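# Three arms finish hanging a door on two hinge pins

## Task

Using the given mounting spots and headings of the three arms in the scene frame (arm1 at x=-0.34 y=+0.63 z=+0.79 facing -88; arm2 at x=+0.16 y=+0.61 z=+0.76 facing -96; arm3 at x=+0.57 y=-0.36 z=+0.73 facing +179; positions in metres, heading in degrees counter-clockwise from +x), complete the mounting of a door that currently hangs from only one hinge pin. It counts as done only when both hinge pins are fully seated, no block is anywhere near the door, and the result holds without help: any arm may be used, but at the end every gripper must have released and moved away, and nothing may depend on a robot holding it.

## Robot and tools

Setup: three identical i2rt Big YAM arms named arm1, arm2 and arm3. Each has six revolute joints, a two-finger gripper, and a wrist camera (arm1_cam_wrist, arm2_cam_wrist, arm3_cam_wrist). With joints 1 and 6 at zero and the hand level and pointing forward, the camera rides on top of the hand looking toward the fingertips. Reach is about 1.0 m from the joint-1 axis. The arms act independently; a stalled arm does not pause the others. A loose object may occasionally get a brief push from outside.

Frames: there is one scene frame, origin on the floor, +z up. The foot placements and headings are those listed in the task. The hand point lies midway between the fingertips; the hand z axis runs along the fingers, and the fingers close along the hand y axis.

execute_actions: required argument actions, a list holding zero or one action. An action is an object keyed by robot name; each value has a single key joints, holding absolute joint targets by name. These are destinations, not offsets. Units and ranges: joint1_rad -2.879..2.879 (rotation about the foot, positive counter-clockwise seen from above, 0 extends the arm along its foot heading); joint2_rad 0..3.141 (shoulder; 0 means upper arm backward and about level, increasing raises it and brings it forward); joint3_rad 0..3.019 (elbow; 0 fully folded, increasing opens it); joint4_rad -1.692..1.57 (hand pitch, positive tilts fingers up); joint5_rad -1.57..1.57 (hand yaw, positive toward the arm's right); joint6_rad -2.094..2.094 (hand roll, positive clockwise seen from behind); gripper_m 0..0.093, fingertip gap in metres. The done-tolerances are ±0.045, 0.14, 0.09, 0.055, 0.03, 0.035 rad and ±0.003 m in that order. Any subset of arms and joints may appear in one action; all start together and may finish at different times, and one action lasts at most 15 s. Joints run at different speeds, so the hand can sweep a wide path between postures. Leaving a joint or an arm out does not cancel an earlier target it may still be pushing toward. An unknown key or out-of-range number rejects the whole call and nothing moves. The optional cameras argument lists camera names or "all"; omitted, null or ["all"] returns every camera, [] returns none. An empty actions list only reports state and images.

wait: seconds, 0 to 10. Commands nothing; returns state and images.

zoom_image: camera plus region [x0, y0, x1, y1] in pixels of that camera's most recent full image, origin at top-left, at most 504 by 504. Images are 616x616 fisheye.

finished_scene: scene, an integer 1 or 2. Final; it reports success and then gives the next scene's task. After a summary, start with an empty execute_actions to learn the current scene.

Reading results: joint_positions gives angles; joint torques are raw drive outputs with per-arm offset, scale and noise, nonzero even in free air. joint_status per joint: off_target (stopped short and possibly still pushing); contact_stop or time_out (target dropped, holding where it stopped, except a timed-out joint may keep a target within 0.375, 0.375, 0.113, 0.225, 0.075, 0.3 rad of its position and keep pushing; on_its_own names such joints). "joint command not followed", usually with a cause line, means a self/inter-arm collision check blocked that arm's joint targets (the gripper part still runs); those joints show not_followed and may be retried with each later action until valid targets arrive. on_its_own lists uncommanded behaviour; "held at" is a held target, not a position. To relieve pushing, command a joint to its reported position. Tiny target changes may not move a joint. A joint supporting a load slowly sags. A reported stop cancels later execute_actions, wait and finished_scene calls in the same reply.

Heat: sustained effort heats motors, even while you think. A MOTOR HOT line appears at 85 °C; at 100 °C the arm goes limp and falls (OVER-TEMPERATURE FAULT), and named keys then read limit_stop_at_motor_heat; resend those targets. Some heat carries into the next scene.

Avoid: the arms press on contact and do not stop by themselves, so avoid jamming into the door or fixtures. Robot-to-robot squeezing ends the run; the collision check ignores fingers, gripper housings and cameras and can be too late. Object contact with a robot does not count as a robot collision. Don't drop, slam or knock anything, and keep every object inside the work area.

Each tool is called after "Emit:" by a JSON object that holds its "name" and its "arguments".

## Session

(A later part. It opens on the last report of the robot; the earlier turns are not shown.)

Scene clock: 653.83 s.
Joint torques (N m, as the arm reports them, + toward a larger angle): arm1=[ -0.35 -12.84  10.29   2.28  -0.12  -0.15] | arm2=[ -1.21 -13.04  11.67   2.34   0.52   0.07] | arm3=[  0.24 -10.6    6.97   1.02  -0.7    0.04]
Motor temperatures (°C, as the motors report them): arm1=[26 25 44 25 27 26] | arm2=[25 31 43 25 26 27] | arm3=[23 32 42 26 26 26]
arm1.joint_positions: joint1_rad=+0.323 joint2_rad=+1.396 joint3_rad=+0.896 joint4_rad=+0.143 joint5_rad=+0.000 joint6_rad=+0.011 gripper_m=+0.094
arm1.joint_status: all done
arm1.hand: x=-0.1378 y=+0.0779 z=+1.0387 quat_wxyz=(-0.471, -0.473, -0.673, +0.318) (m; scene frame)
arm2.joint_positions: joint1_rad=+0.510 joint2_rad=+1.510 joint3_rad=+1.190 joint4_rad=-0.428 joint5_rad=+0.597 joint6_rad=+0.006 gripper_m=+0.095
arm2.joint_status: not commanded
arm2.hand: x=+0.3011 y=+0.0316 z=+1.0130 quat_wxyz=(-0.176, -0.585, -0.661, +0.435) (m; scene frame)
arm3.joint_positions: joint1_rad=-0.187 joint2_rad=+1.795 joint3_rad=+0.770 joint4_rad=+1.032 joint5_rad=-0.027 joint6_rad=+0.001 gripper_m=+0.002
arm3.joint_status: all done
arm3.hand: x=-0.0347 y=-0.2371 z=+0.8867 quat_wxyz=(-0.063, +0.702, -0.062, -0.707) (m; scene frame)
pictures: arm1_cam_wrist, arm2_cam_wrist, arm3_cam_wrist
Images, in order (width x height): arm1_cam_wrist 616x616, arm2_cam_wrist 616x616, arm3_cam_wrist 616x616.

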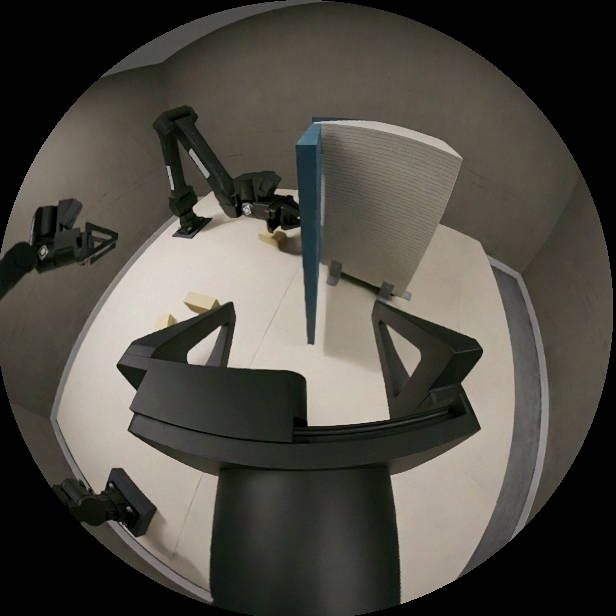

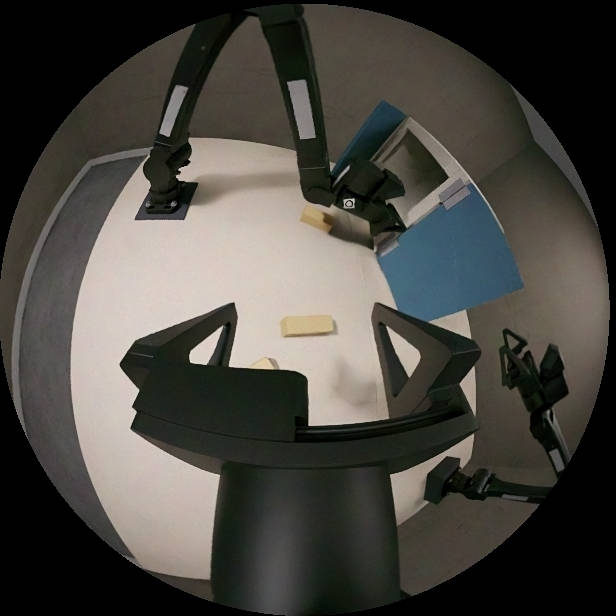

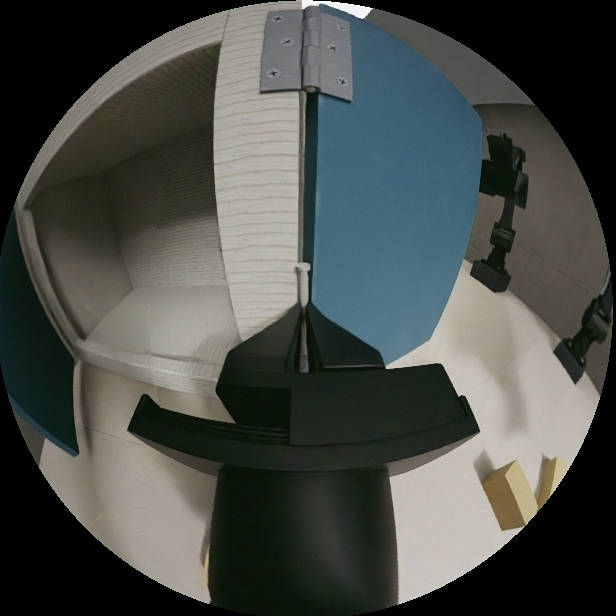

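Emit:
{"name": "execute_actions", "arguments": {"actions": [{"arm1":{"joints":{"joint2_rad":1.72,"joint3_rad":1.165,"joint4_rad":0.2}}}], "cameras": ["arm1_cam_wrist","arm2_cam_wrist"]}}

Scene clock: 662.87 s.
Joint torques (N m, as the arm reports them, + toward a larger angle): arm1=[ -0.38 -17.6   10.72   2.01  -0.13  -0.16] | arm2=[ -1.67 -13.19  11.65   2.51   0.5    0.08] | arm3=[  0.17 -10.48   6.92   1.04  -0.68   0.04]
Motor temperatures (°C, as the motors report them): arm1=[26 26 44 25 27 26] | arm2=[25 31 43 25 26 27] | arm3=[23 32 42 26 26 26]
arm1.joint_positions: joint1_rad=+0.323 joint2_rad=+1.735 joint3_rad=+1.131 joint4_rad=+0.186 joint5_rad=+0.000 joint6_rad=+0.011 gripper_m=+0.094
arm1.joint_status: all done
arm1.hand: x=-0.1016 y=-0.0166 z=+0.9687 quat_wxyz=(-0.451, -0.483, -0.687, +0.304) (m; scene frame)
arm2.joint_positions: joint1_rad=+0.510 joint2_rad=+1.510 joint3_rad=+1.190 joint4_rad=-0.428 joint5_rad=+0.597 joint6_rad=+0.006 gripper_m=+0.095
arm2.joint_status: not commanded
arm2.hand: x=+0.3011 y=+0.0316 z=+1.0130 quat_wxyz=(-0.176, -0.585, -0.661, +0.435) (m; scene frame)
arm3.joint_positions: joint1_rad=-0.187 joint2_rad=+1.795 joint3_rad=+0.770 joint4_rad=+1.032 joint5_rad=-0.027 joint6_rad=+0.001 gripper_m=+0.002
arm3.joint_status: not commanded
arm3.hand: x=-0.0347 y=-0.2371 z=+0.8867 quat_wxyz=(-0.063, +0.702, -0.062, -0.707) (m; scene frame)
pictures: arm1_cam_wrist, arm2_cam_wrist
Images, in order (width x height): arm1_cam_wrist 616x616, arm2_cam_wrist 616x616.

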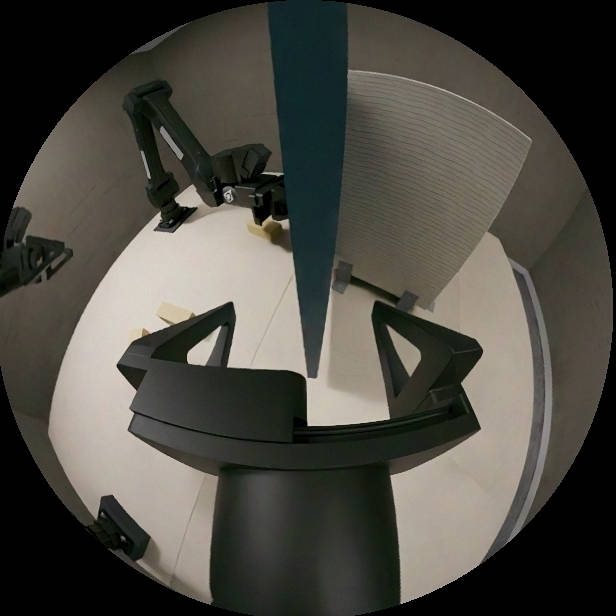

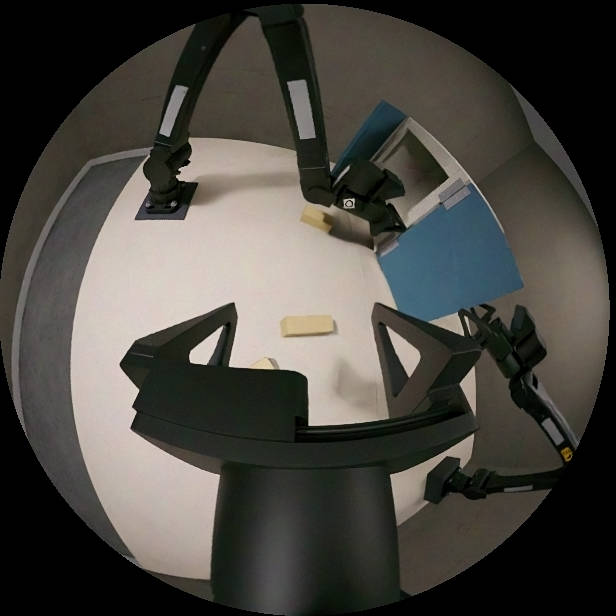

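Emit:
{"name": "execute_actions", "arguments": {"actions": [{"arm1":{"joints":{"joint2_rad":1.78,"joint3_rad":1.27,"joint4_rad":0.2}}}], "cameras": ["arm1_cam_wrist","arm2_cam_wrist"]}}

Emit:
{"name": "execute_actions", "arguments": {"actions": [{"arm1":{"joints":{"gripper_m":0.0}}}], "cameras": ["arm1_cam_wrist","arm2_cam_wrist"]}}

Scene clock: 668.63 s.
Joint torques (N m, as the arm reports them, + toward a larger angle): arm1=[ -0.22 -17.46  11.41   1.99  -0.13  -0.16] | arm2=[ -0.9  -13.    11.61   2.48   0.53   0.05] | arm3=[  0.03 -10.35   6.87   0.91  -0.66   0.03]
Motor temperatures (°C, as the motors report them): arm1=[26 26 44 25 27 26] | arm2=[25 31 43 25 26 27] | arm3=[23 32 42 26 26 26]
arm1.joint_positions: joint1_rad=+0.323 joint2_rad=+1.776 joint3_rad=+1.232 joint4_rad=+0.186 joint5_rad=+0.000 joint6_rad=+0.011 gripper_m=+0.094
arm1.joint_status: all done
arm1.hand: x=-0.0902 y=-0.0474 z=+0.9963 quat_wxyz=(-0.471, -0.473, -0.673, +0.318) (m; scene frame)
arm2.joint_positions: joint1_rad=+0.510 joint2_rad=+1.510 joint3_rad=+1.190 joint4_rad=-0.428 joint5_rad=+0.597 joint6_rad=+0.006 gripper_m=+0.095
arm2.joint_status: not commanded
arm2.hand: x=+0.3011 y=+0.0316 z=+1.0130 quat_wxyz=(-0.176, -0.585, -0.661, +0.435) (m; scene frame)
arm3.joint_positions: joint1_rad=-0.187 joint2_rad=+1.795 joint3_rad=+0.770 joint4_rad=+1.032 joint5_rad=-0.027 joint6_rad=+0.001 gripper_m=+0.002
arm3.joint_status: not commanded
arm3.hand: x=-0.0347 y=-0.2371 z=+0.8867 quat_wxyz=(-0.063, +0.702, -0.062, -0.707) (m; scene frame)
pictures: arm1_cam_wrist, arm2_cam_wrist
Images, in order (width x height): arm1_cam_wrist 616x616, arm2_cam_wrist 616x616.

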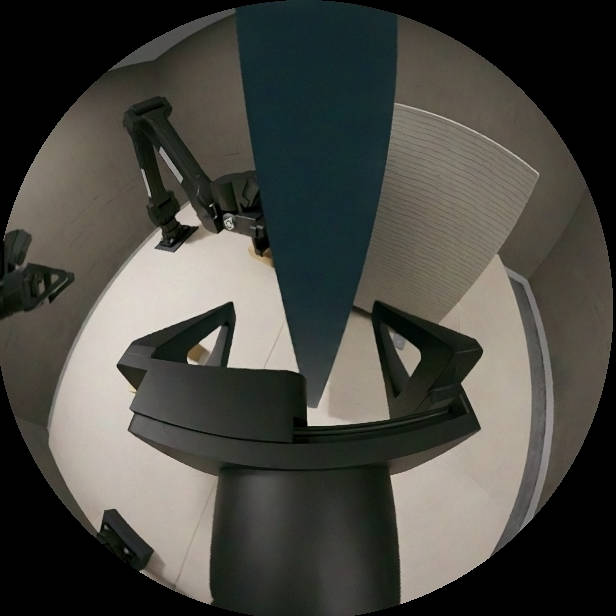

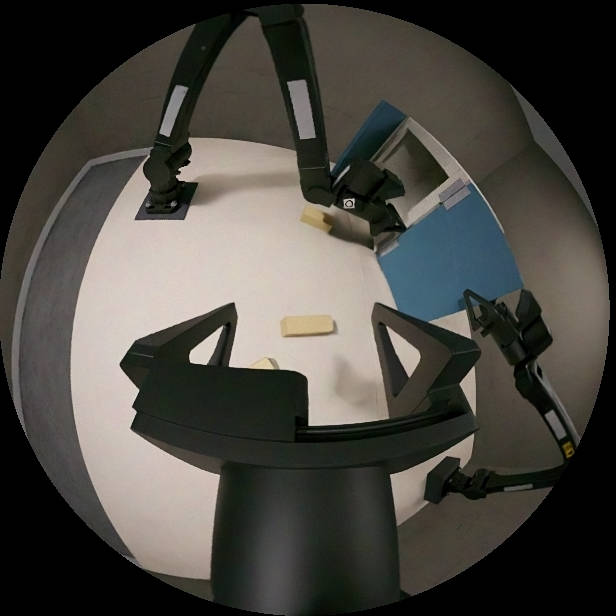

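Scene clock: 669.47 s.
Joint torques (N m, as the arm reports them, + toward a larger angle): arm1=[  1.09 -17.38  11.23   1.99  -0.61  -0.03] | arm2=[ -0.89 -13.3   11.6    2.43   0.53   0.06] | arm3=[  0.07 -10.48   6.93   0.94  -0.66   0.03]
Motor temperatures (°C, as the motors report them): arm1=[26 26 44 25 27 26] | arm2=[25 31 43 25 26 27] | arm3=[23 32 42 26 26 26]
arm1.joint_positions: joint1_rad=+0.305 joint2_rad=+1.776 joint3_rad=+1.232 joint4_rad=+0.186 joint5_rad=+0.009 joint6_rad=+0.000 gripper_m=+0.014
arm1.joint_status: gripper_m off_target (ended at +0.014, target +0.000)
arm1.hand: x=-0.1044 y=-0.0526 z=+0.9963 quat_wxyz=(-0.464, -0.478, -0.669, +0.329) (m; scene frame)
arm2.joint_positions: joint1_rad=+0.510 joint2_rad=+1.510 joint3_rad=+1.190 joint4_rad=-0.428 joint5_rad=+0.597 joint6_rad=+0.006 gripper_m=+0.095
arm2.joint_status: not commanded
arm2.hand: x=+0.3011 y=+0.0316 z=+1.0130 quat_wxyz=(-0.176, -0.585, -0.661, +0.435) (m; scene frame)
arm3.joint_positions: joint1_rad=-0.187 joint2_rad=+1.795 joint3_rad=+0.770 joint4_rad=+1.032 joint5_rad=-0.027 joint6_rad=+0.001 gripper_m=+0.002
arm3.joint_status: not commanded
arm3.hand: x=-0.0347 y=-0.2371 z=+0.8867 quat_wxyz=(-0.063, +0.702, -0.062, -0.707) (m; scene frame)
pictures: arm1_cam_wrist, arm2_cam_wrist
Images, in order (width x height): arm1_cam_wrist 616x616, arm2_cam_wrist 616x616.

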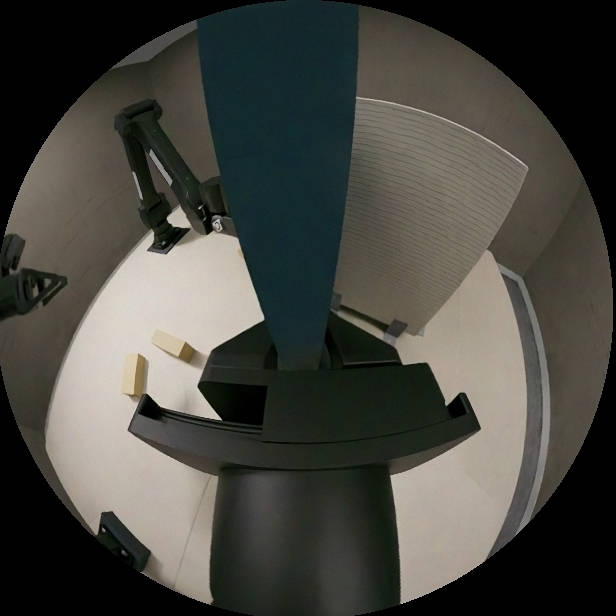

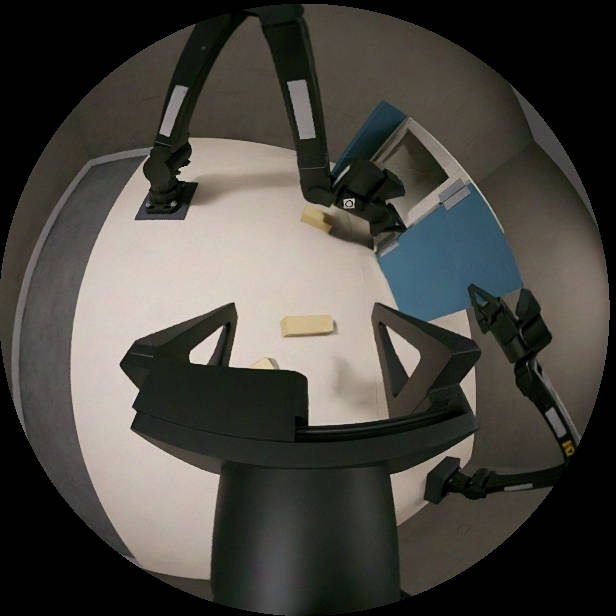

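Emit:
{"name": "execute_actions", "arguments": {"actions": [{"arm1":{"joints":{"joint1_rad":0.305,"joint2_rad":1.74}},"arm3":{"joints":{"joint2_rad":1.83,"joint4_rad":1.04}}}], "cameras": ["arm3_cam_wrist","arm2_cam_wrist"]}}

Scene clock: 674.27 s.
Joint torques (N m, as the arm reports them, + toward a larger angle): arm1=[ -0.15 -20.81  11.24   2.    -0.61  -0.03] | arm2=[ -1.08 -12.79  11.57   2.49   0.51   0.04] | arm3=[ 0.13 -9.42  6.91  1.96 -0.67  0.03]
Motor temperatures (°C, as the motors report them): arm1=[26 27 45 25 27 26] | arm2=[25 31 43 25 26 27] | arm3=[23 32 42 26 26 26]
arm1.joint_positions: joint1_rad=+0.304 joint2_rad=+1.775 joint3_rad=+1.232 joint4_rad=+0.186 joint5_rad=+0.009 joint6_rad=+0.000 gripper_m=+0.014
arm1.joint_status: all done
arm1.hand: x=-0.1047 y=-0.0527 z=+0.9965 quat_wxyz=(-0.465, -0.478, -0.669, +0.329) (m; scene frame)
arm2.joint_positions: joint1_rad=+0.510 joint2_rad=+1.510 joint3_rad=+1.190 joint4_rad=-0.428 joint5_rad=+0.597 joint6_rad=+0.006 gripper_m=+0.095
arm2.joint_status: not commanded
arm2.hand: x=+0.3011 y=+0.0316 z=+1.0130 quat_wxyz=(-0.176, -0.585, -0.661, +0.435) (m; scene frame)
arm3.joint_positions: joint1_rad=-0.187 joint2_rad=+1.795 joint3_rad=+0.770 joint4_rad=+1.034 joint5_rad=-0.027 joint6_rad=+0.001 gripper_m=+0.002
arm3.joint_status: all done
arm3.hand: x=-0.0347 y=-0.2371 z=+0.8871 quat_wxyz=(-0.063, +0.701, -0.062, -0.708) (m; scene frame)
pictures: arm2_cam_wrist, arm3_cam_wrist
Images, in order (width x height): arm2_cam_wrist 616x616, arm3_cam_wrist 616x616.

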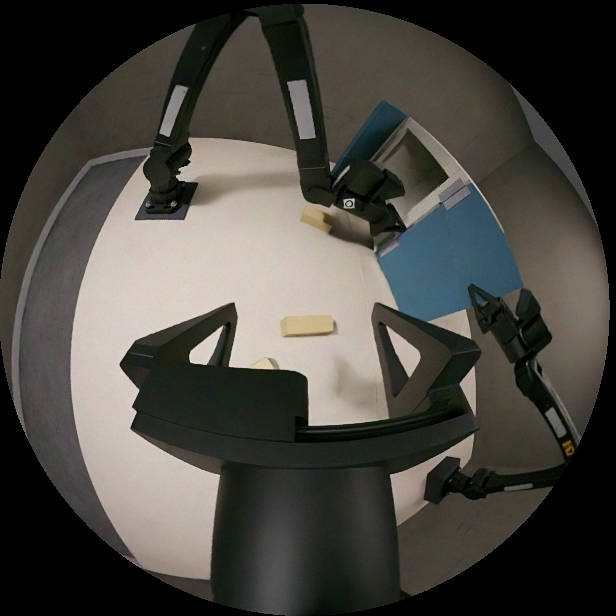

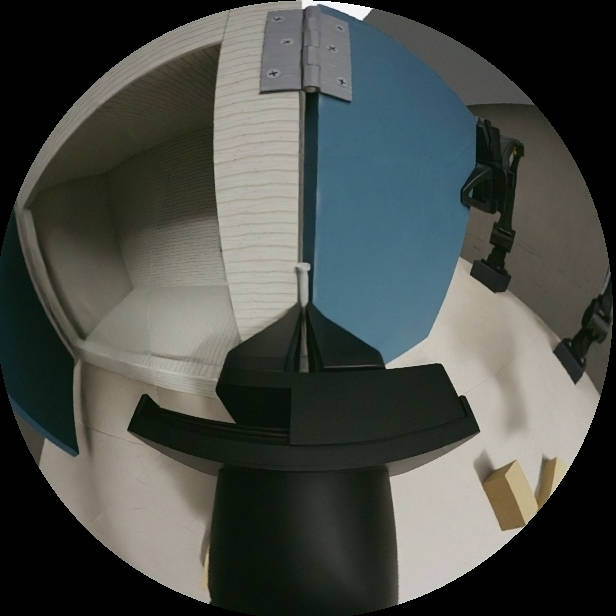

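Emit:
{"name": "execute_actions", "arguments": {"actions": [{"arm1":{"joints":{"joint2_rad":1.71,"joint3_rad":1.29}},"arm3":{"joints":{"joint2_rad":1.815}}}], "cameras": ["arm3_cam_wrist","arm2_cam_wrist"]}}

Scene clock: 679.33 s.
Joint torques (N m, as the arm reports them, + toward a larger angle): arm1=[ -0.05 -23.24  12.86   1.96  -0.61  -0.04] | arm2=[ -1.33 -13.12  11.47   2.42   0.55   0.09] | arm3=[  0.05 -10.52   6.87   1.95  -0.69   0.04]
Motor temperatures (°C, as the motors report them): arm1=[26 27 45 25 27 26] | arm2=[25 31 43 25 26 27] | arm3=[23 32 42 26 26 26]
arm1.joint_positions: joint1_rad=+0.304 joint2_rad=+1.774 joint3_rad=+1.233 joint4_rad=+0.186 joint5_rad=+0.009 joint6_rad=+0.000 gripper_m=+0.014
arm1.joint_status: all done
arm1.hand: x=-0.1047 y=-0.0528 z=+0.9978 quat_wxyz=(-0.465, -0.478, -0.669, +0.329) (m; scene frame)
arm2.joint_positions: joint1_rad=+0.510 joint2_rad=+1.510 joint3_rad=+1.190 joint4_rad=-0.428 joint5_rad=+0.597 joint6_rad=+0.006 gripper_m=+0.095
arm2.joint_status: not commanded
arm2.hand: x=+0.3011 y=+0.0316 z=+1.0130 quat_wxyz=(-0.176, -0.585, -0.661, +0.435) (m; scene frame)
arm3.joint_positions: joint1_rad=-0.187 joint2_rad=+1.795 joint3_rad=+0.770 joint4_rad=+1.034 joint5_rad=-0.027 joint6_rad=+0.001 gripper_m=+0.002
arm3.joint_status: all done
arm3.hand: x=-0.0347 y=-0.2371 z=+0.8871 quat_wxyz=(-0.063, +0.701, -0.062, -0.708) (m; scene frame)
pictures: arm2_cam_wrist, arm3_cam_wrist
Images, in order (width x height): arm2_cam_wrist 616x616, arm3_cam_wrist 616x616.

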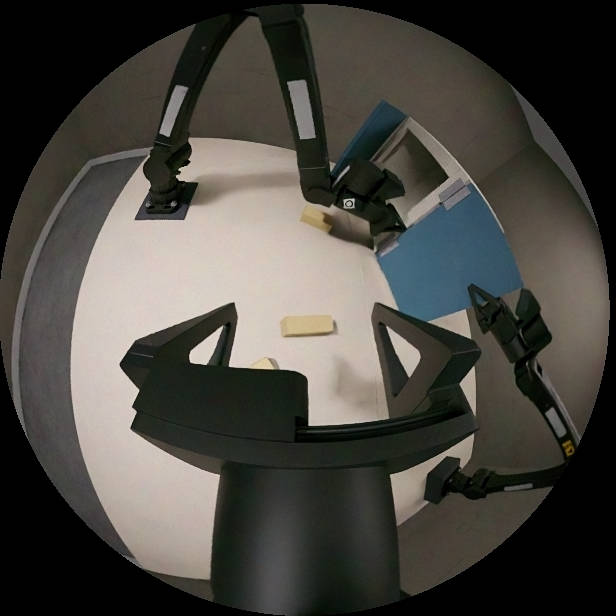

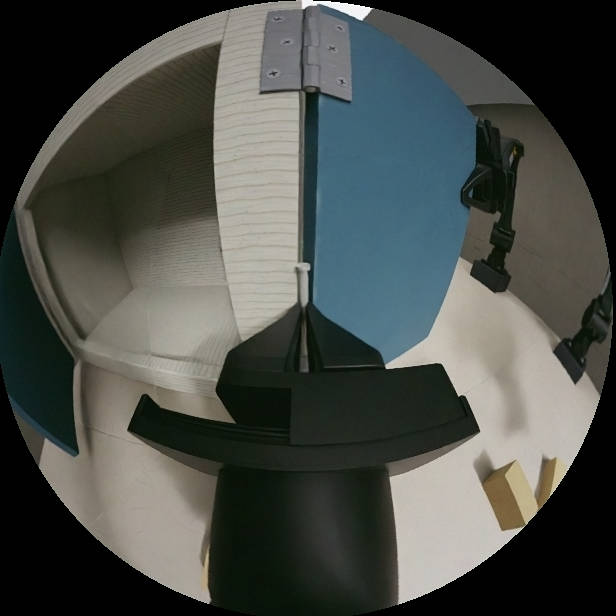

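Emit:
{"name": "zoom_image", "arguments": {"camera": "arm2_cam_wrist", "region": [350,180,450,280]}}

Emit:
{"name": "zoom_image", "arguments": {"camera": "arm3_cam_wrist", "region": [230,240,390,400]}}

Region (350, 180, 450, 280) of arm2_cam_wrist's 616x616 image, scaled by 5.040, with more detail than that image has.

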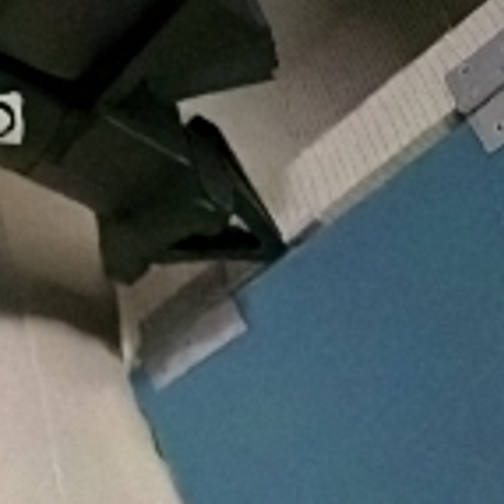

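Region (230, 240, 390, 400) of arm3_cam_wrist's 616x616 image, scaled by 3.150, with more detail than that image has.

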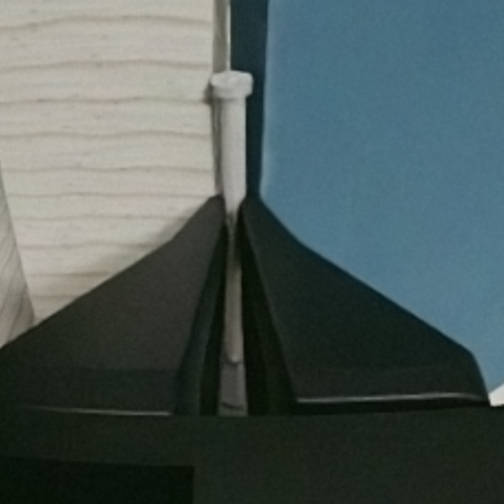

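Emit:
{"name": "execute_actions", "arguments": {"actions": [{"arm1":{"joints":{"joint2_rad":1.66,"joint3_rad":1.33}},"arm3":{"joints":{"joint2_rad":1.80}}}], "cameras": ["arm3_cam_wrist","arm1_cam_wrist"]}}

Emit:
{"name": "execute_actions", "arguments": {"actions": [{"arm3":{"joints":{"joint2_rad":1.86,"joint4_rad":1.05}}}], "cameras": ["arm3_cam_wrist","arm2_cam_wrist"]}}

Scene clock: 693.83 s.
Joint torques (N m, as the arm reports them, + toward a larger angle): arm1=[  0.16 -26.83  15.77   2.38  -0.63   0.  ] | arm2=[ -1.38 -12.99  11.57   2.53   0.54   0.1 ] | arm3=[  0.3  -11.12   6.93   2.02  -0.67   0.04]
Motor temperatures (°C, as the motors report them): arm1=[26 29 48 25 27 26] | arm2=[25 31 43 25 26 27] | arm3=[23 32 42 27 26 26]
arm1.joint_positions: joint1_rad=+0.303 joint2_rad=+1.767 joint3_rad=+1.237 joint4_rad=+0.175 joint5_rad=+0.010 joint6_rad=-0.002 gripper_m=+0.014
arm1.joint_status: joint3_rad time_out (moved +0.005 of +0.097); the others done
arm1.on_its_own: joint3_rad reads +1.237 and still pushes toward +1.330 since a time_out
arm1.hand: x=-0.1059 y=-0.0529 z=+1.0029 quat_wxyz=(-0.464, -0.477, -0.669, +0.330) (m; scene frame)
arm2.joint_positions: joint1_rad=+0.510 joint2_rad=+1.510 joint3_rad=+1.190 joint4_rad=-0.428 joint5_rad=+0.597 joint6_rad=+0.006 gripper_m=+0.095
arm2.joint_status: not commanded
arm2.hand: x=+0.3011 y=+0.0316 z=+1.0130 quat_wxyz=(-0.176, -0.585, -0.661, +0.435) (m; scene frame)
arm3.joint_positions: joint1_rad=-0.187 joint2_rad=+1.795 joint3_rad=+0.770 joint4_rad=+1.034 joint5_rad=-0.027 joint6_rad=+0.001 gripper_m=+0.002
arm3.joint_status: all done
arm3.hand: x=-0.0347 y=-0.2371 z=+0.8871 quat_wxyz=(-0.063, +0.701, -0.062, -0.708) (m; scene frame)
pictures: arm1_cam_wrist, arm3_cam_wrist
Images, in order (width x height): arm1_cam_wrist 616x616, arm3_cam_wrist 616x616.

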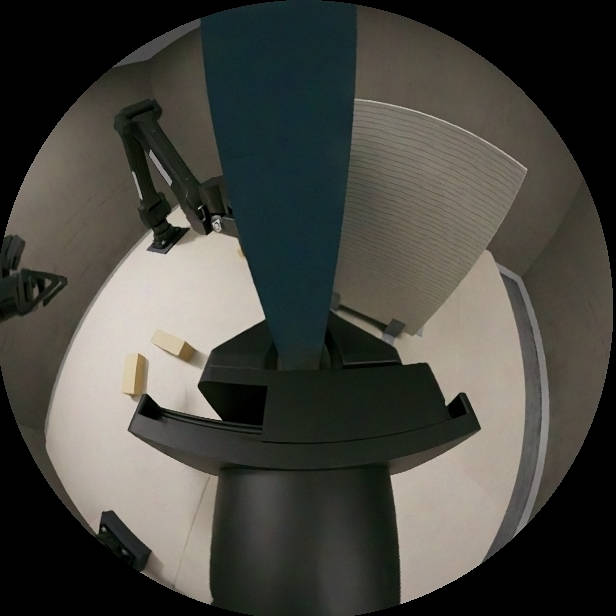

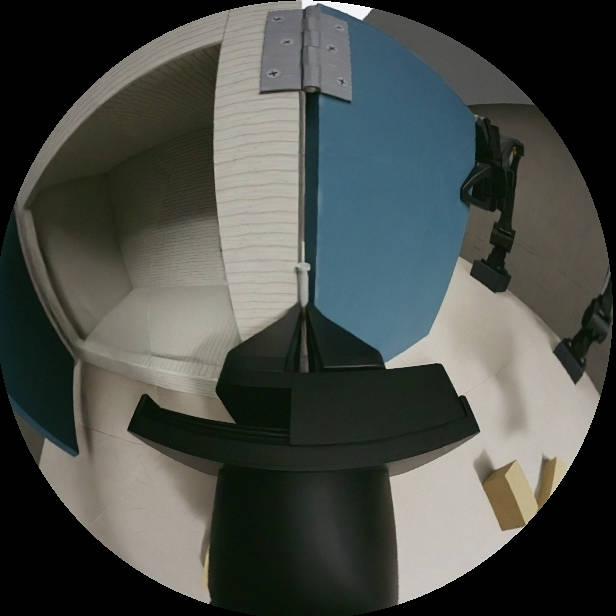

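not run: a stop came earlier in this reply.

Door rose ~6 mm. Press now.

Emit:
{"name": "execute_actions", "arguments": {"actions": [{"arm3":{"joints":{"joint2_rad":1.86,"joint4_rad":1.05}}}], "cameras": ["arm3_cam_wrist","arm2_cam_wrist"]}}

Scene clock: 699.77 s.
Joint torques (N m, as the arm reports them, + toward a larger angle): arm1=[  0.09 -27.    15.84   2.4   -0.62   0.01] | arm2=[ -1.02 -12.82  11.58   2.53   0.52   0.08] | arm3=[ 0.05 -7.65  6.84  1.47 -0.7   0.02]
Motor temperatures (°C, as the motors report them): arm1=[26 30 51 25 27 26] | arm2=[25 31 43 25 26 27] | arm3=[23 32 42 27 26 26]
arm1.joint_positions: joint1_rad=+0.303 joint2_rad=+1.767 joint3_rad=+1.237 joint4_rad=+0.175 joint5_rad=+0.010 joint6_rad=-0.002 gripper_m=+0.014
arm1.joint_status: not commanded
arm1.on_its_own: joint3_rad reads +1.237 and still pushes toward +1.330 since a time_out
arm1.hand: x=-0.1059 y=-0.0529 z=+1.0029 quat_wxyz=(-0.464, -0.477, -0.669, +0.330) (m; scene frame)
arm2.joint_positions: joint1_rad=+0.510 joint2_rad=+1.510 joint3_rad=+1.190 joint4_rad=-0.428 joint5_rad=+0.597 joint6_rad=+0.006 gripper_m=+0.095
arm2.joint_status: not commanded
arm2.hand: x=+0.3011 y=+0.0316 z=+1.0130 quat_wxyz=(-0.176, -0.585, -0.661, +0.435) (m; scene frame)
arm3.joint_positions: joint1_rad=-0.187 joint2_rad=+1.807 joint3_rad=+0.769 joint4_rad=+1.060 joint5_rad=-0.027 joint6_rad=+0.001 gripper_m=+0.002
arm3.joint_status: all done
arm3.hand: x=-0.0347 y=-0.2371 z=+0.8860 quat_wxyz=(-0.063, +0.696, -0.062, -0.712) (m; scene frame)
pictures: arm2_cam_wrist, arm3_cam_wrist
Images, in order (width x height): arm2_cam_wrist 616x616, arm3_cam_wrist 616x616.

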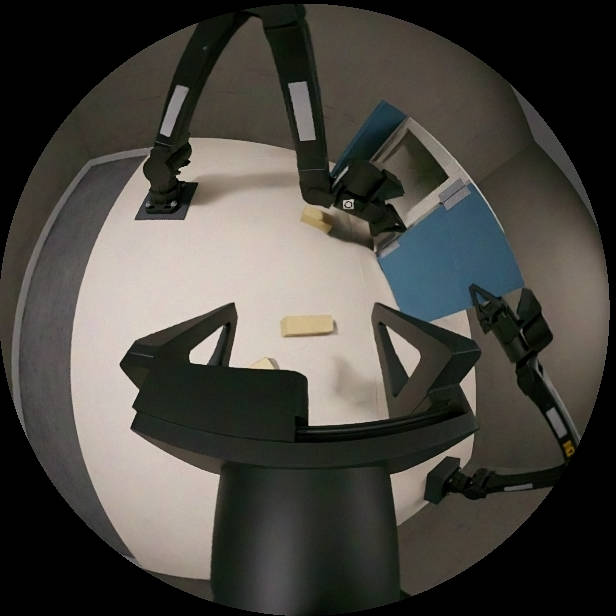

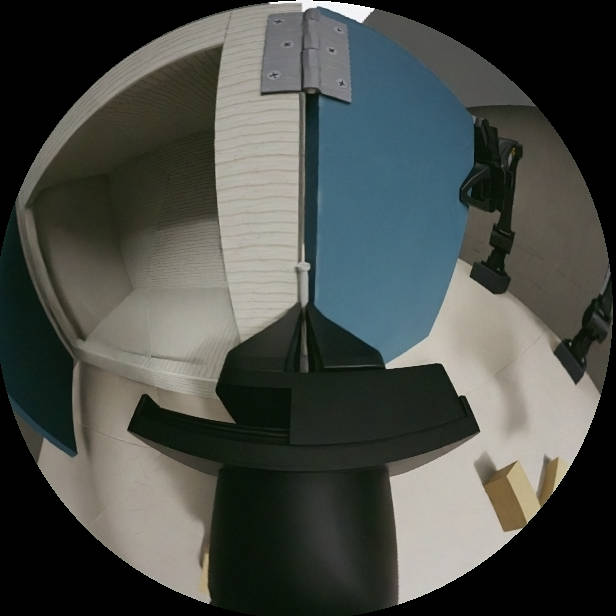

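Emit:
{"name": "execute_actions", "arguments": {"actions": [{"arm1":{"joints":{"joint2_rad":1.73,"joint3_rad":1.265}}}], "cameras": ["arm3_cam_wrist"]}}

Scene clock: 703.13 s.
Joint torques (N m, as the arm reports them, + toward a larger angle): arm1=[  0.17 -21.01  10.45   2.39  -0.63   0.01] | arm2=[ -1.57 -13.    11.64   2.56   0.52   0.07] | arm3=[ 0.41 -7.91  6.98  1.34 -0.67  0.03]
Motor temperatures (°C, as the motors report them): arm1=[26 30 51 25 27 26] | arm2=[25 31 43 25 26 27] | arm3=[23 32 42 27 26 26]
arm1.joint_positions: joint1_rad=+0.303 joint2_rad=+1.768 joint3_rad=+1.237 joint4_rad=+0.175 joint5_rad=+0.010 joint6_rad=-0.002 gripper_m=+0.014
arm1.joint_status: all done
arm1.hand: x=-0.1059 y=-0.0530 z=+1.0014 quat_wxyz=(-0.464, -0.478, -0.669, +0.330) (m; scene frame)
arm2.joint_positions: joint1_rad=+0.510 joint2_rad=+1.510 joint3_rad=+1.190 joint4_rad=-0.428 joint5_rad=+0.597 joint6_rad=+0.006 gripper_m=+0.095
arm2.joint_status: not commanded
arm2.hand: x=+0.3011 y=+0.0316 z=+1.0130 quat_wxyz=(-0.176, -0.585, -0.661, +0.435) (m; scene frame)
arm3.joint_positions: joint1_rad=-0.187 joint2_rad=+1.807 joint3_rad=+0.769 joint4_rad=+1.060 joint5_rad=-0.027 joint6_rad=+0.001 gripper_m=+0.002
arm3.joint_status: not commanded
arm3.hand: x=-0.0347 y=-0.2371 z=+0.8860 quat_wxyz=(-0.063, +0.696, -0.062, -0.712) (m; scene frame)
pictures: arm3_cam_wrist
Images, in order (width x height): arm3_cam_wrist 616x616.

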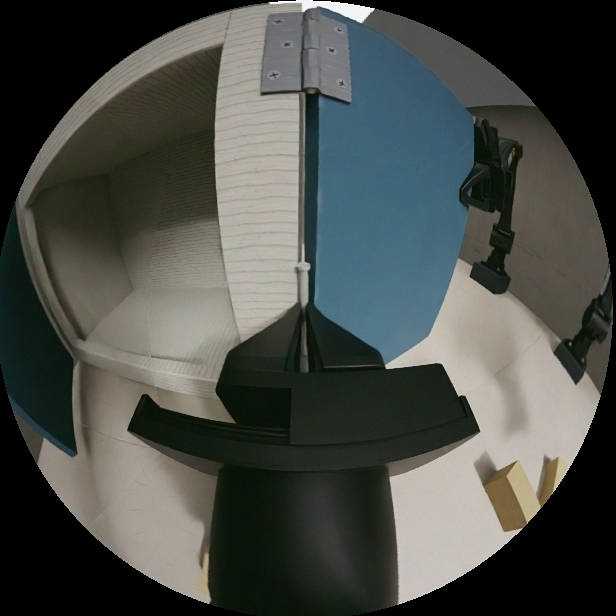

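Emit:
{"name": "execute_actions", "arguments": {"actions": [{"arm2":{"joints":{"joint1_rad":0.2,"joint2_rad":1.8,"joint3_rad":1.25,"joint4_rad":0.15,"joint5_rad":0.6,"gripper_m":0.0}},"arm3":{"joints":{"joint2_rad":1.79,"joint4_rad":1.03}},"arm1":{"joints":{"joint2_rad":1.75,"joint3_rad":1.25}}}], "cameras": ["arm2_cam_wrist"]}}

Scene clock: 714.90 s.
Joint torques (N m, as the arm reports them, + toward a larger angle): arm1=[  0.01 -19.32   9.3    2.4   -0.6    0.  ] | arm2=[ -0.28 -16.35  12.26   2.84   0.33   0.04] | arm3=[  0.15 -12.34   6.97   1.06  -0.65   0.05]
Motor temperatures (°C, as the motors report them): arm1=[26 30 48 25 27 26] | arm2=[25 31 43 25 26 27] | arm3=[23 32 42 27 26 26]
arm1.joint_positions: joint1_rad=+0.303 joint2_rad=+1.770 joint3_rad=+1.236 joint4_rad=+0.175 joint5_rad=+0.009 joint6_rad=-0.002 gripper_m=+0.014
arm1.joint_status: all done
arm1.hand: x=-0.1059 y=-0.0527 z=+0.9997 quat_wxyz=(-0.463, -0.478, -0.670, +0.329) (m; scene frame)
arm2.joint_positions: joint1_rad=+0.194 joint2_rad=+1.809 joint3_rad=+1.218 joint4_rad=+0.123 joint5_rad=+0.599 joint6_rad=+0.006 gripper_m=+0.001
arm2.joint_status: all done
arm2.hand: x=+0.1228 y=-0.0828 z=+0.9389 quat_wxyz=(-0.204, -0.667, -0.490, +0.522) (m; scene frame)
arm3.joint_positions: joint1_rad=-0.187 joint2_rad=+1.800 joint3_rad=+0.769 joint4_rad=+1.048 joint5_rad=-0.027 joint6_rad=+0.001 gripper_m=+0.002
arm3.joint_status: all done
arm3.hand: x=-0.0345 y=-0.2371 z=+0.8868 quat_wxyz=(-0.063, +0.699, -0.062, -0.710) (m; scene frame)
pictures: arm2_cam_wrist
Images, in order (width x height): arm2_cam_wrist 616x616.

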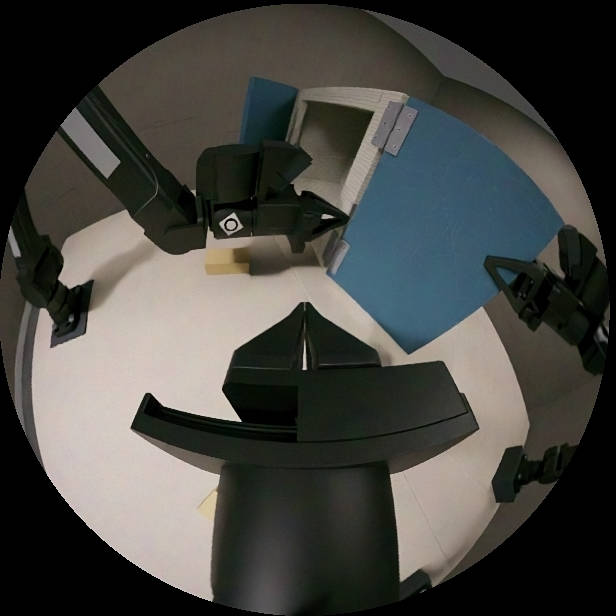

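Emit:
{"name": "zoom_image", "arguments": {"camera": "arm2_cam_wrist", "region": [300,180,400,280]}}

Region (300, 180, 400, 280) of arm2_cam_wrist's 616x616 image, scaled by 5.040, with more detail than that image has.

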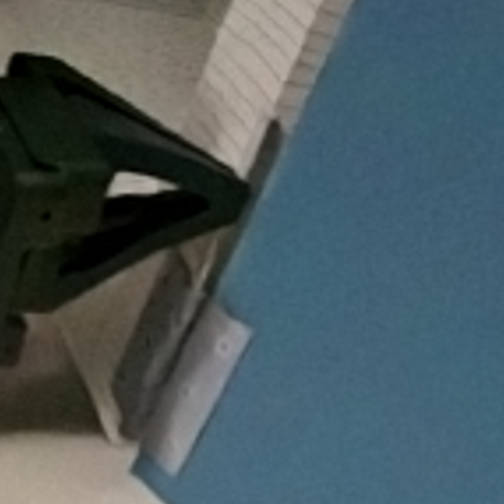

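Emit:
{"name": "execute_actions", "arguments": {"actions": [{"arm3":{"joints":{"joint2_rad":1.74,"joint4_rad":0.98}}}], "cameras": ["arm2_cam_wrist","arm3_cam_wrist"]}}

Emit:
{"name": "zoom_image", "arguments": {"camera": "arm2_cam_wrist", "region": [300,180,400,280]}}

Emit:
{"name": "zoom_image", "arguments": {"camera": "arm3_cam_wrist", "region": [260,300,350,390]}}

Scene clock: 729.23 s.
Joint torques (N m, as the arm reports them, + toward a larger angle): arm1=[ -0.03 -19.35   9.33   2.42  -0.61   0.  ] | arm2=[ -0.02 -15.82  12.39   2.69   0.3    0.09] | arm3=[  0.14 -14.     7.09   1.56  -0.67   0.06]
Motor temperatures (°C, as the motors report them): arm1=[26 30 46 25 28 26] | arm2=[25 32 44 25 26 27] | arm3=[23 33 42 26 26 26]
arm1.joint_positions: joint1_rad=+0.303 joint2_rad=+1.770 joint3_rad=+1.236 joint4_rad=+0.175 joint5_rad=+0.009 joint6_rad=-0.002 gripper_m=+0.014
arm1.joint_status: not commanded
arm1.hand: x=-0.1059 y=-0.0527 z=+0.9997 quat_wxyz=(-0.463, -0.478, -0.670, +0.329) (m; scene frame)
arm2.joint_positions: joint1_rad=+0.194 joint2_rad=+1.809 joint3_rad=+1.218 joint4_rad=+0.123 joint5_rad=+0.599 joint6_rad=+0.006 gripper_m=+0.001
arm2.joint_status: not commanded
arm2.hand: x=+0.1228 y=-0.0828 z=+0.9389 quat_wxyz=(-0.204, -0.667, -0.490, +0.522) (m; scene frame)
arm3.joint_positions: joint1_rad=-0.187 joint2_rad=+1.773 joint3_rad=+0.769 joint4_rad=+0.985 joint5_rad=-0.027 joint6_rad=+0.000 gripper_m=+0.002
arm3.joint_status: all done
arm3.hand: x=-0.0336 y=-0.2373 z=+0.8876 quat_wxyz=(-0.062, +0.711, -0.063, -0.698) (m; scene frame)
pictures: arm2_cam_wrist, arm3_cam_wrist
Images, in order (width x height): arm2_cam_wrist 616x616, arm3_cam_wrist 616x616.

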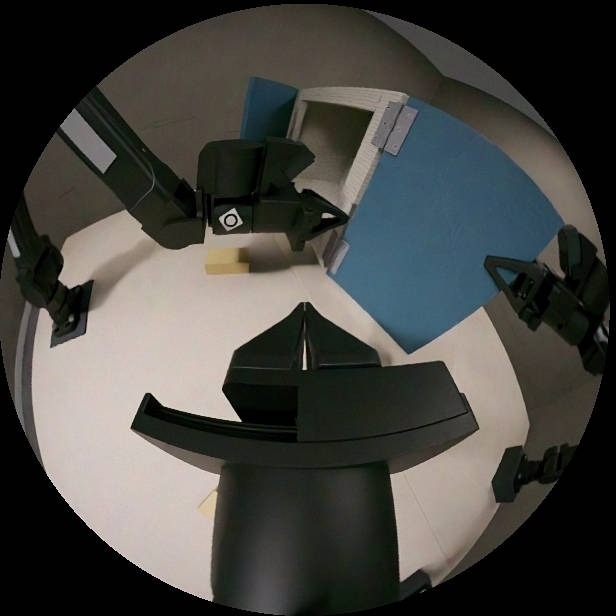

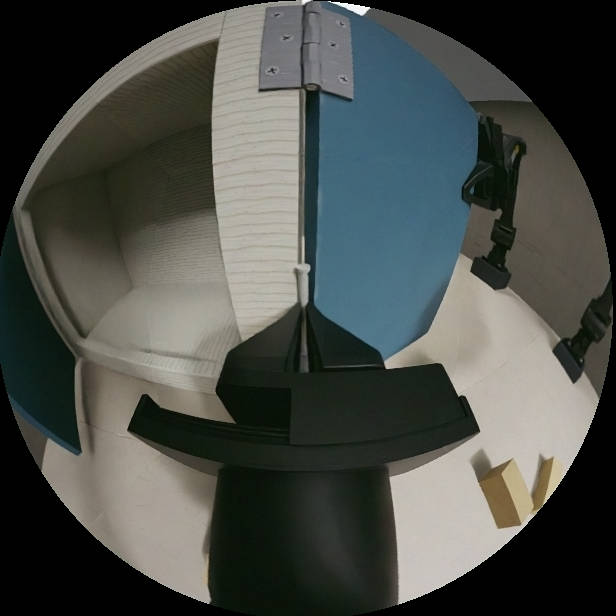

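Region (300, 180, 400, 280) of arm2_cam_wrist's 616x616 image, scaled by 5.040, with more detail than that image has.

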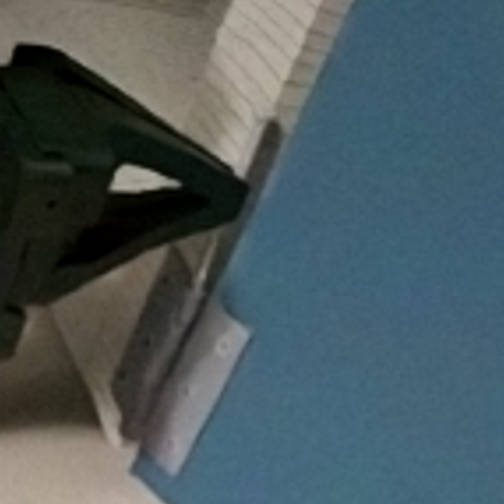

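Region (260, 300, 350, 390) of arm3_cam_wrist's 616x616 image, scaled by 5.600, with more detail than that image has.

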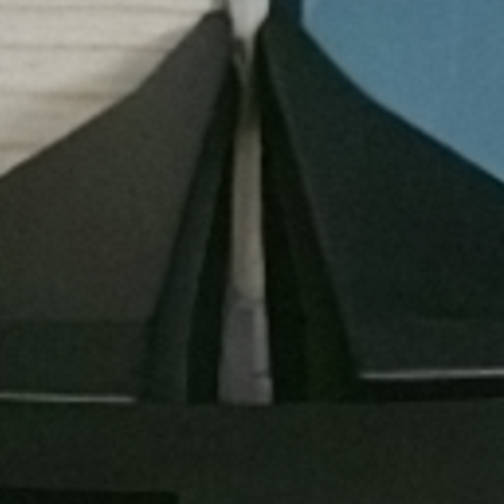

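Emit:
{"name": "execute_actions", "arguments": {"actions": [{"arm3":{"joints":{"joint2_rad":1.77,"gripper_m":0.025}}}], "cameras": ["arm2_cam_wrist","arm3_cam_wrist"]}}

Scene clock: 734.27 s.
Joint torques (N m, as the arm reports them, + toward a larger angle): arm1=[  0.06 -19.45   9.3    2.4   -0.61   0.01] | arm2=[  0.06 -16.09  12.48   2.69   0.3    0.04] | arm3=[  0.22 -11.65   7.09   1.56  -0.28   0.02]
Motor temperatures (°C, as the motors report them): arm1=[26 30 46 25 28 26] | arm2=[25 32 44 25 26 27] | arm3=[23 33 42 26 26 26]
arm1.joint_positions: joint1_rad=+0.303 joint2_rad=+1.770 joint3_rad=+1.236 joint4_rad=+0.175 joint5_rad=+0.009 joint6_rad=-0.002 gripper_m=+0.014
arm1.joint_status: not commanded
arm1.hand: x=-0.1059 y=-0.0527 z=+0.9997 quat_wxyz=(-0.463, -0.478, -0.670, +0.329) (m; scene frame)
arm2.joint_positions: joint1_rad=+0.194 joint2_rad=+1.809 joint3_rad=+1.218 joint4_rad=+0.123 joint5_rad=+0.599 joint6_rad=+0.006 gripper_m=+0.001
arm2.joint_status: not commanded
arm2.hand: x=+0.1228 y=-0.0828 z=+0.9389 quat_wxyz=(-0.204, -0.667, -0.490, +0.522) (m; scene frame)
arm3.joint_positions: joint1_rad=-0.187 joint2_rad=+1.773 joint3_rad=+0.769 joint4_rad=+0.985 joint5_rad=-0.036 joint6_rad=+0.000 gripper_m=+0.025
arm3.joint_status: all done
arm3.hand: x=-0.0339 y=-0.2389 z=+0.8876 quat_wxyz=(-0.058, +0.711, -0.060, -0.698) (m; scene frame)
pictures: arm2_cam_wrist, arm3_cam_wrist
Images, in order (width x height): arm2_cam_wrist 616x616, arm3_cam_wrist 616x616.

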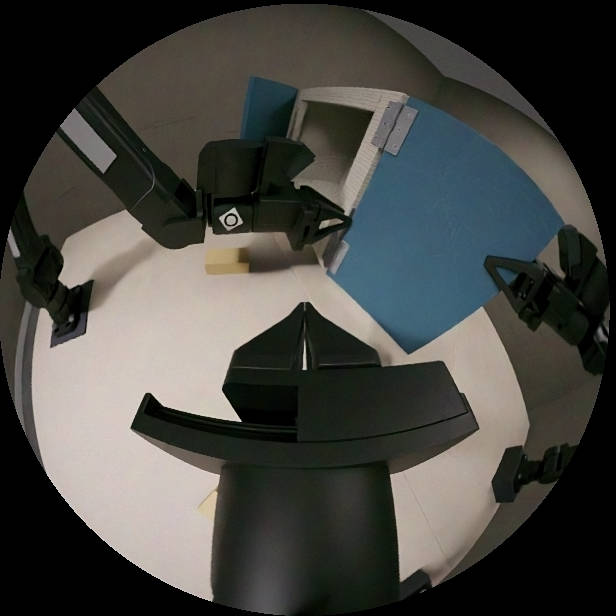

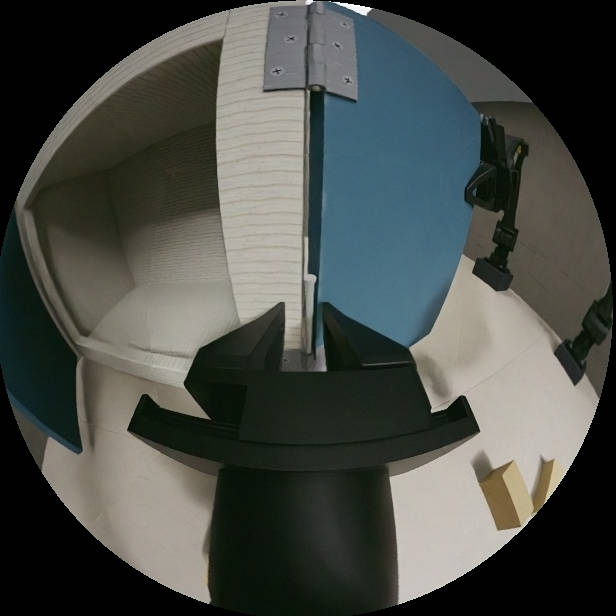

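Emit:
{"name": "zoom_image", "arguments": {"camera": "arm3_cam_wrist", "region": [250,250,380,380]}}

Region (250, 250, 380, 380) of arm3_cam_wrist's 616x616 image, scaled by 3.877, with more detail than that image has.

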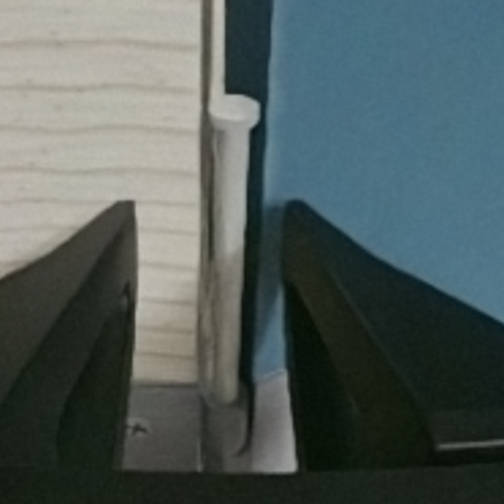

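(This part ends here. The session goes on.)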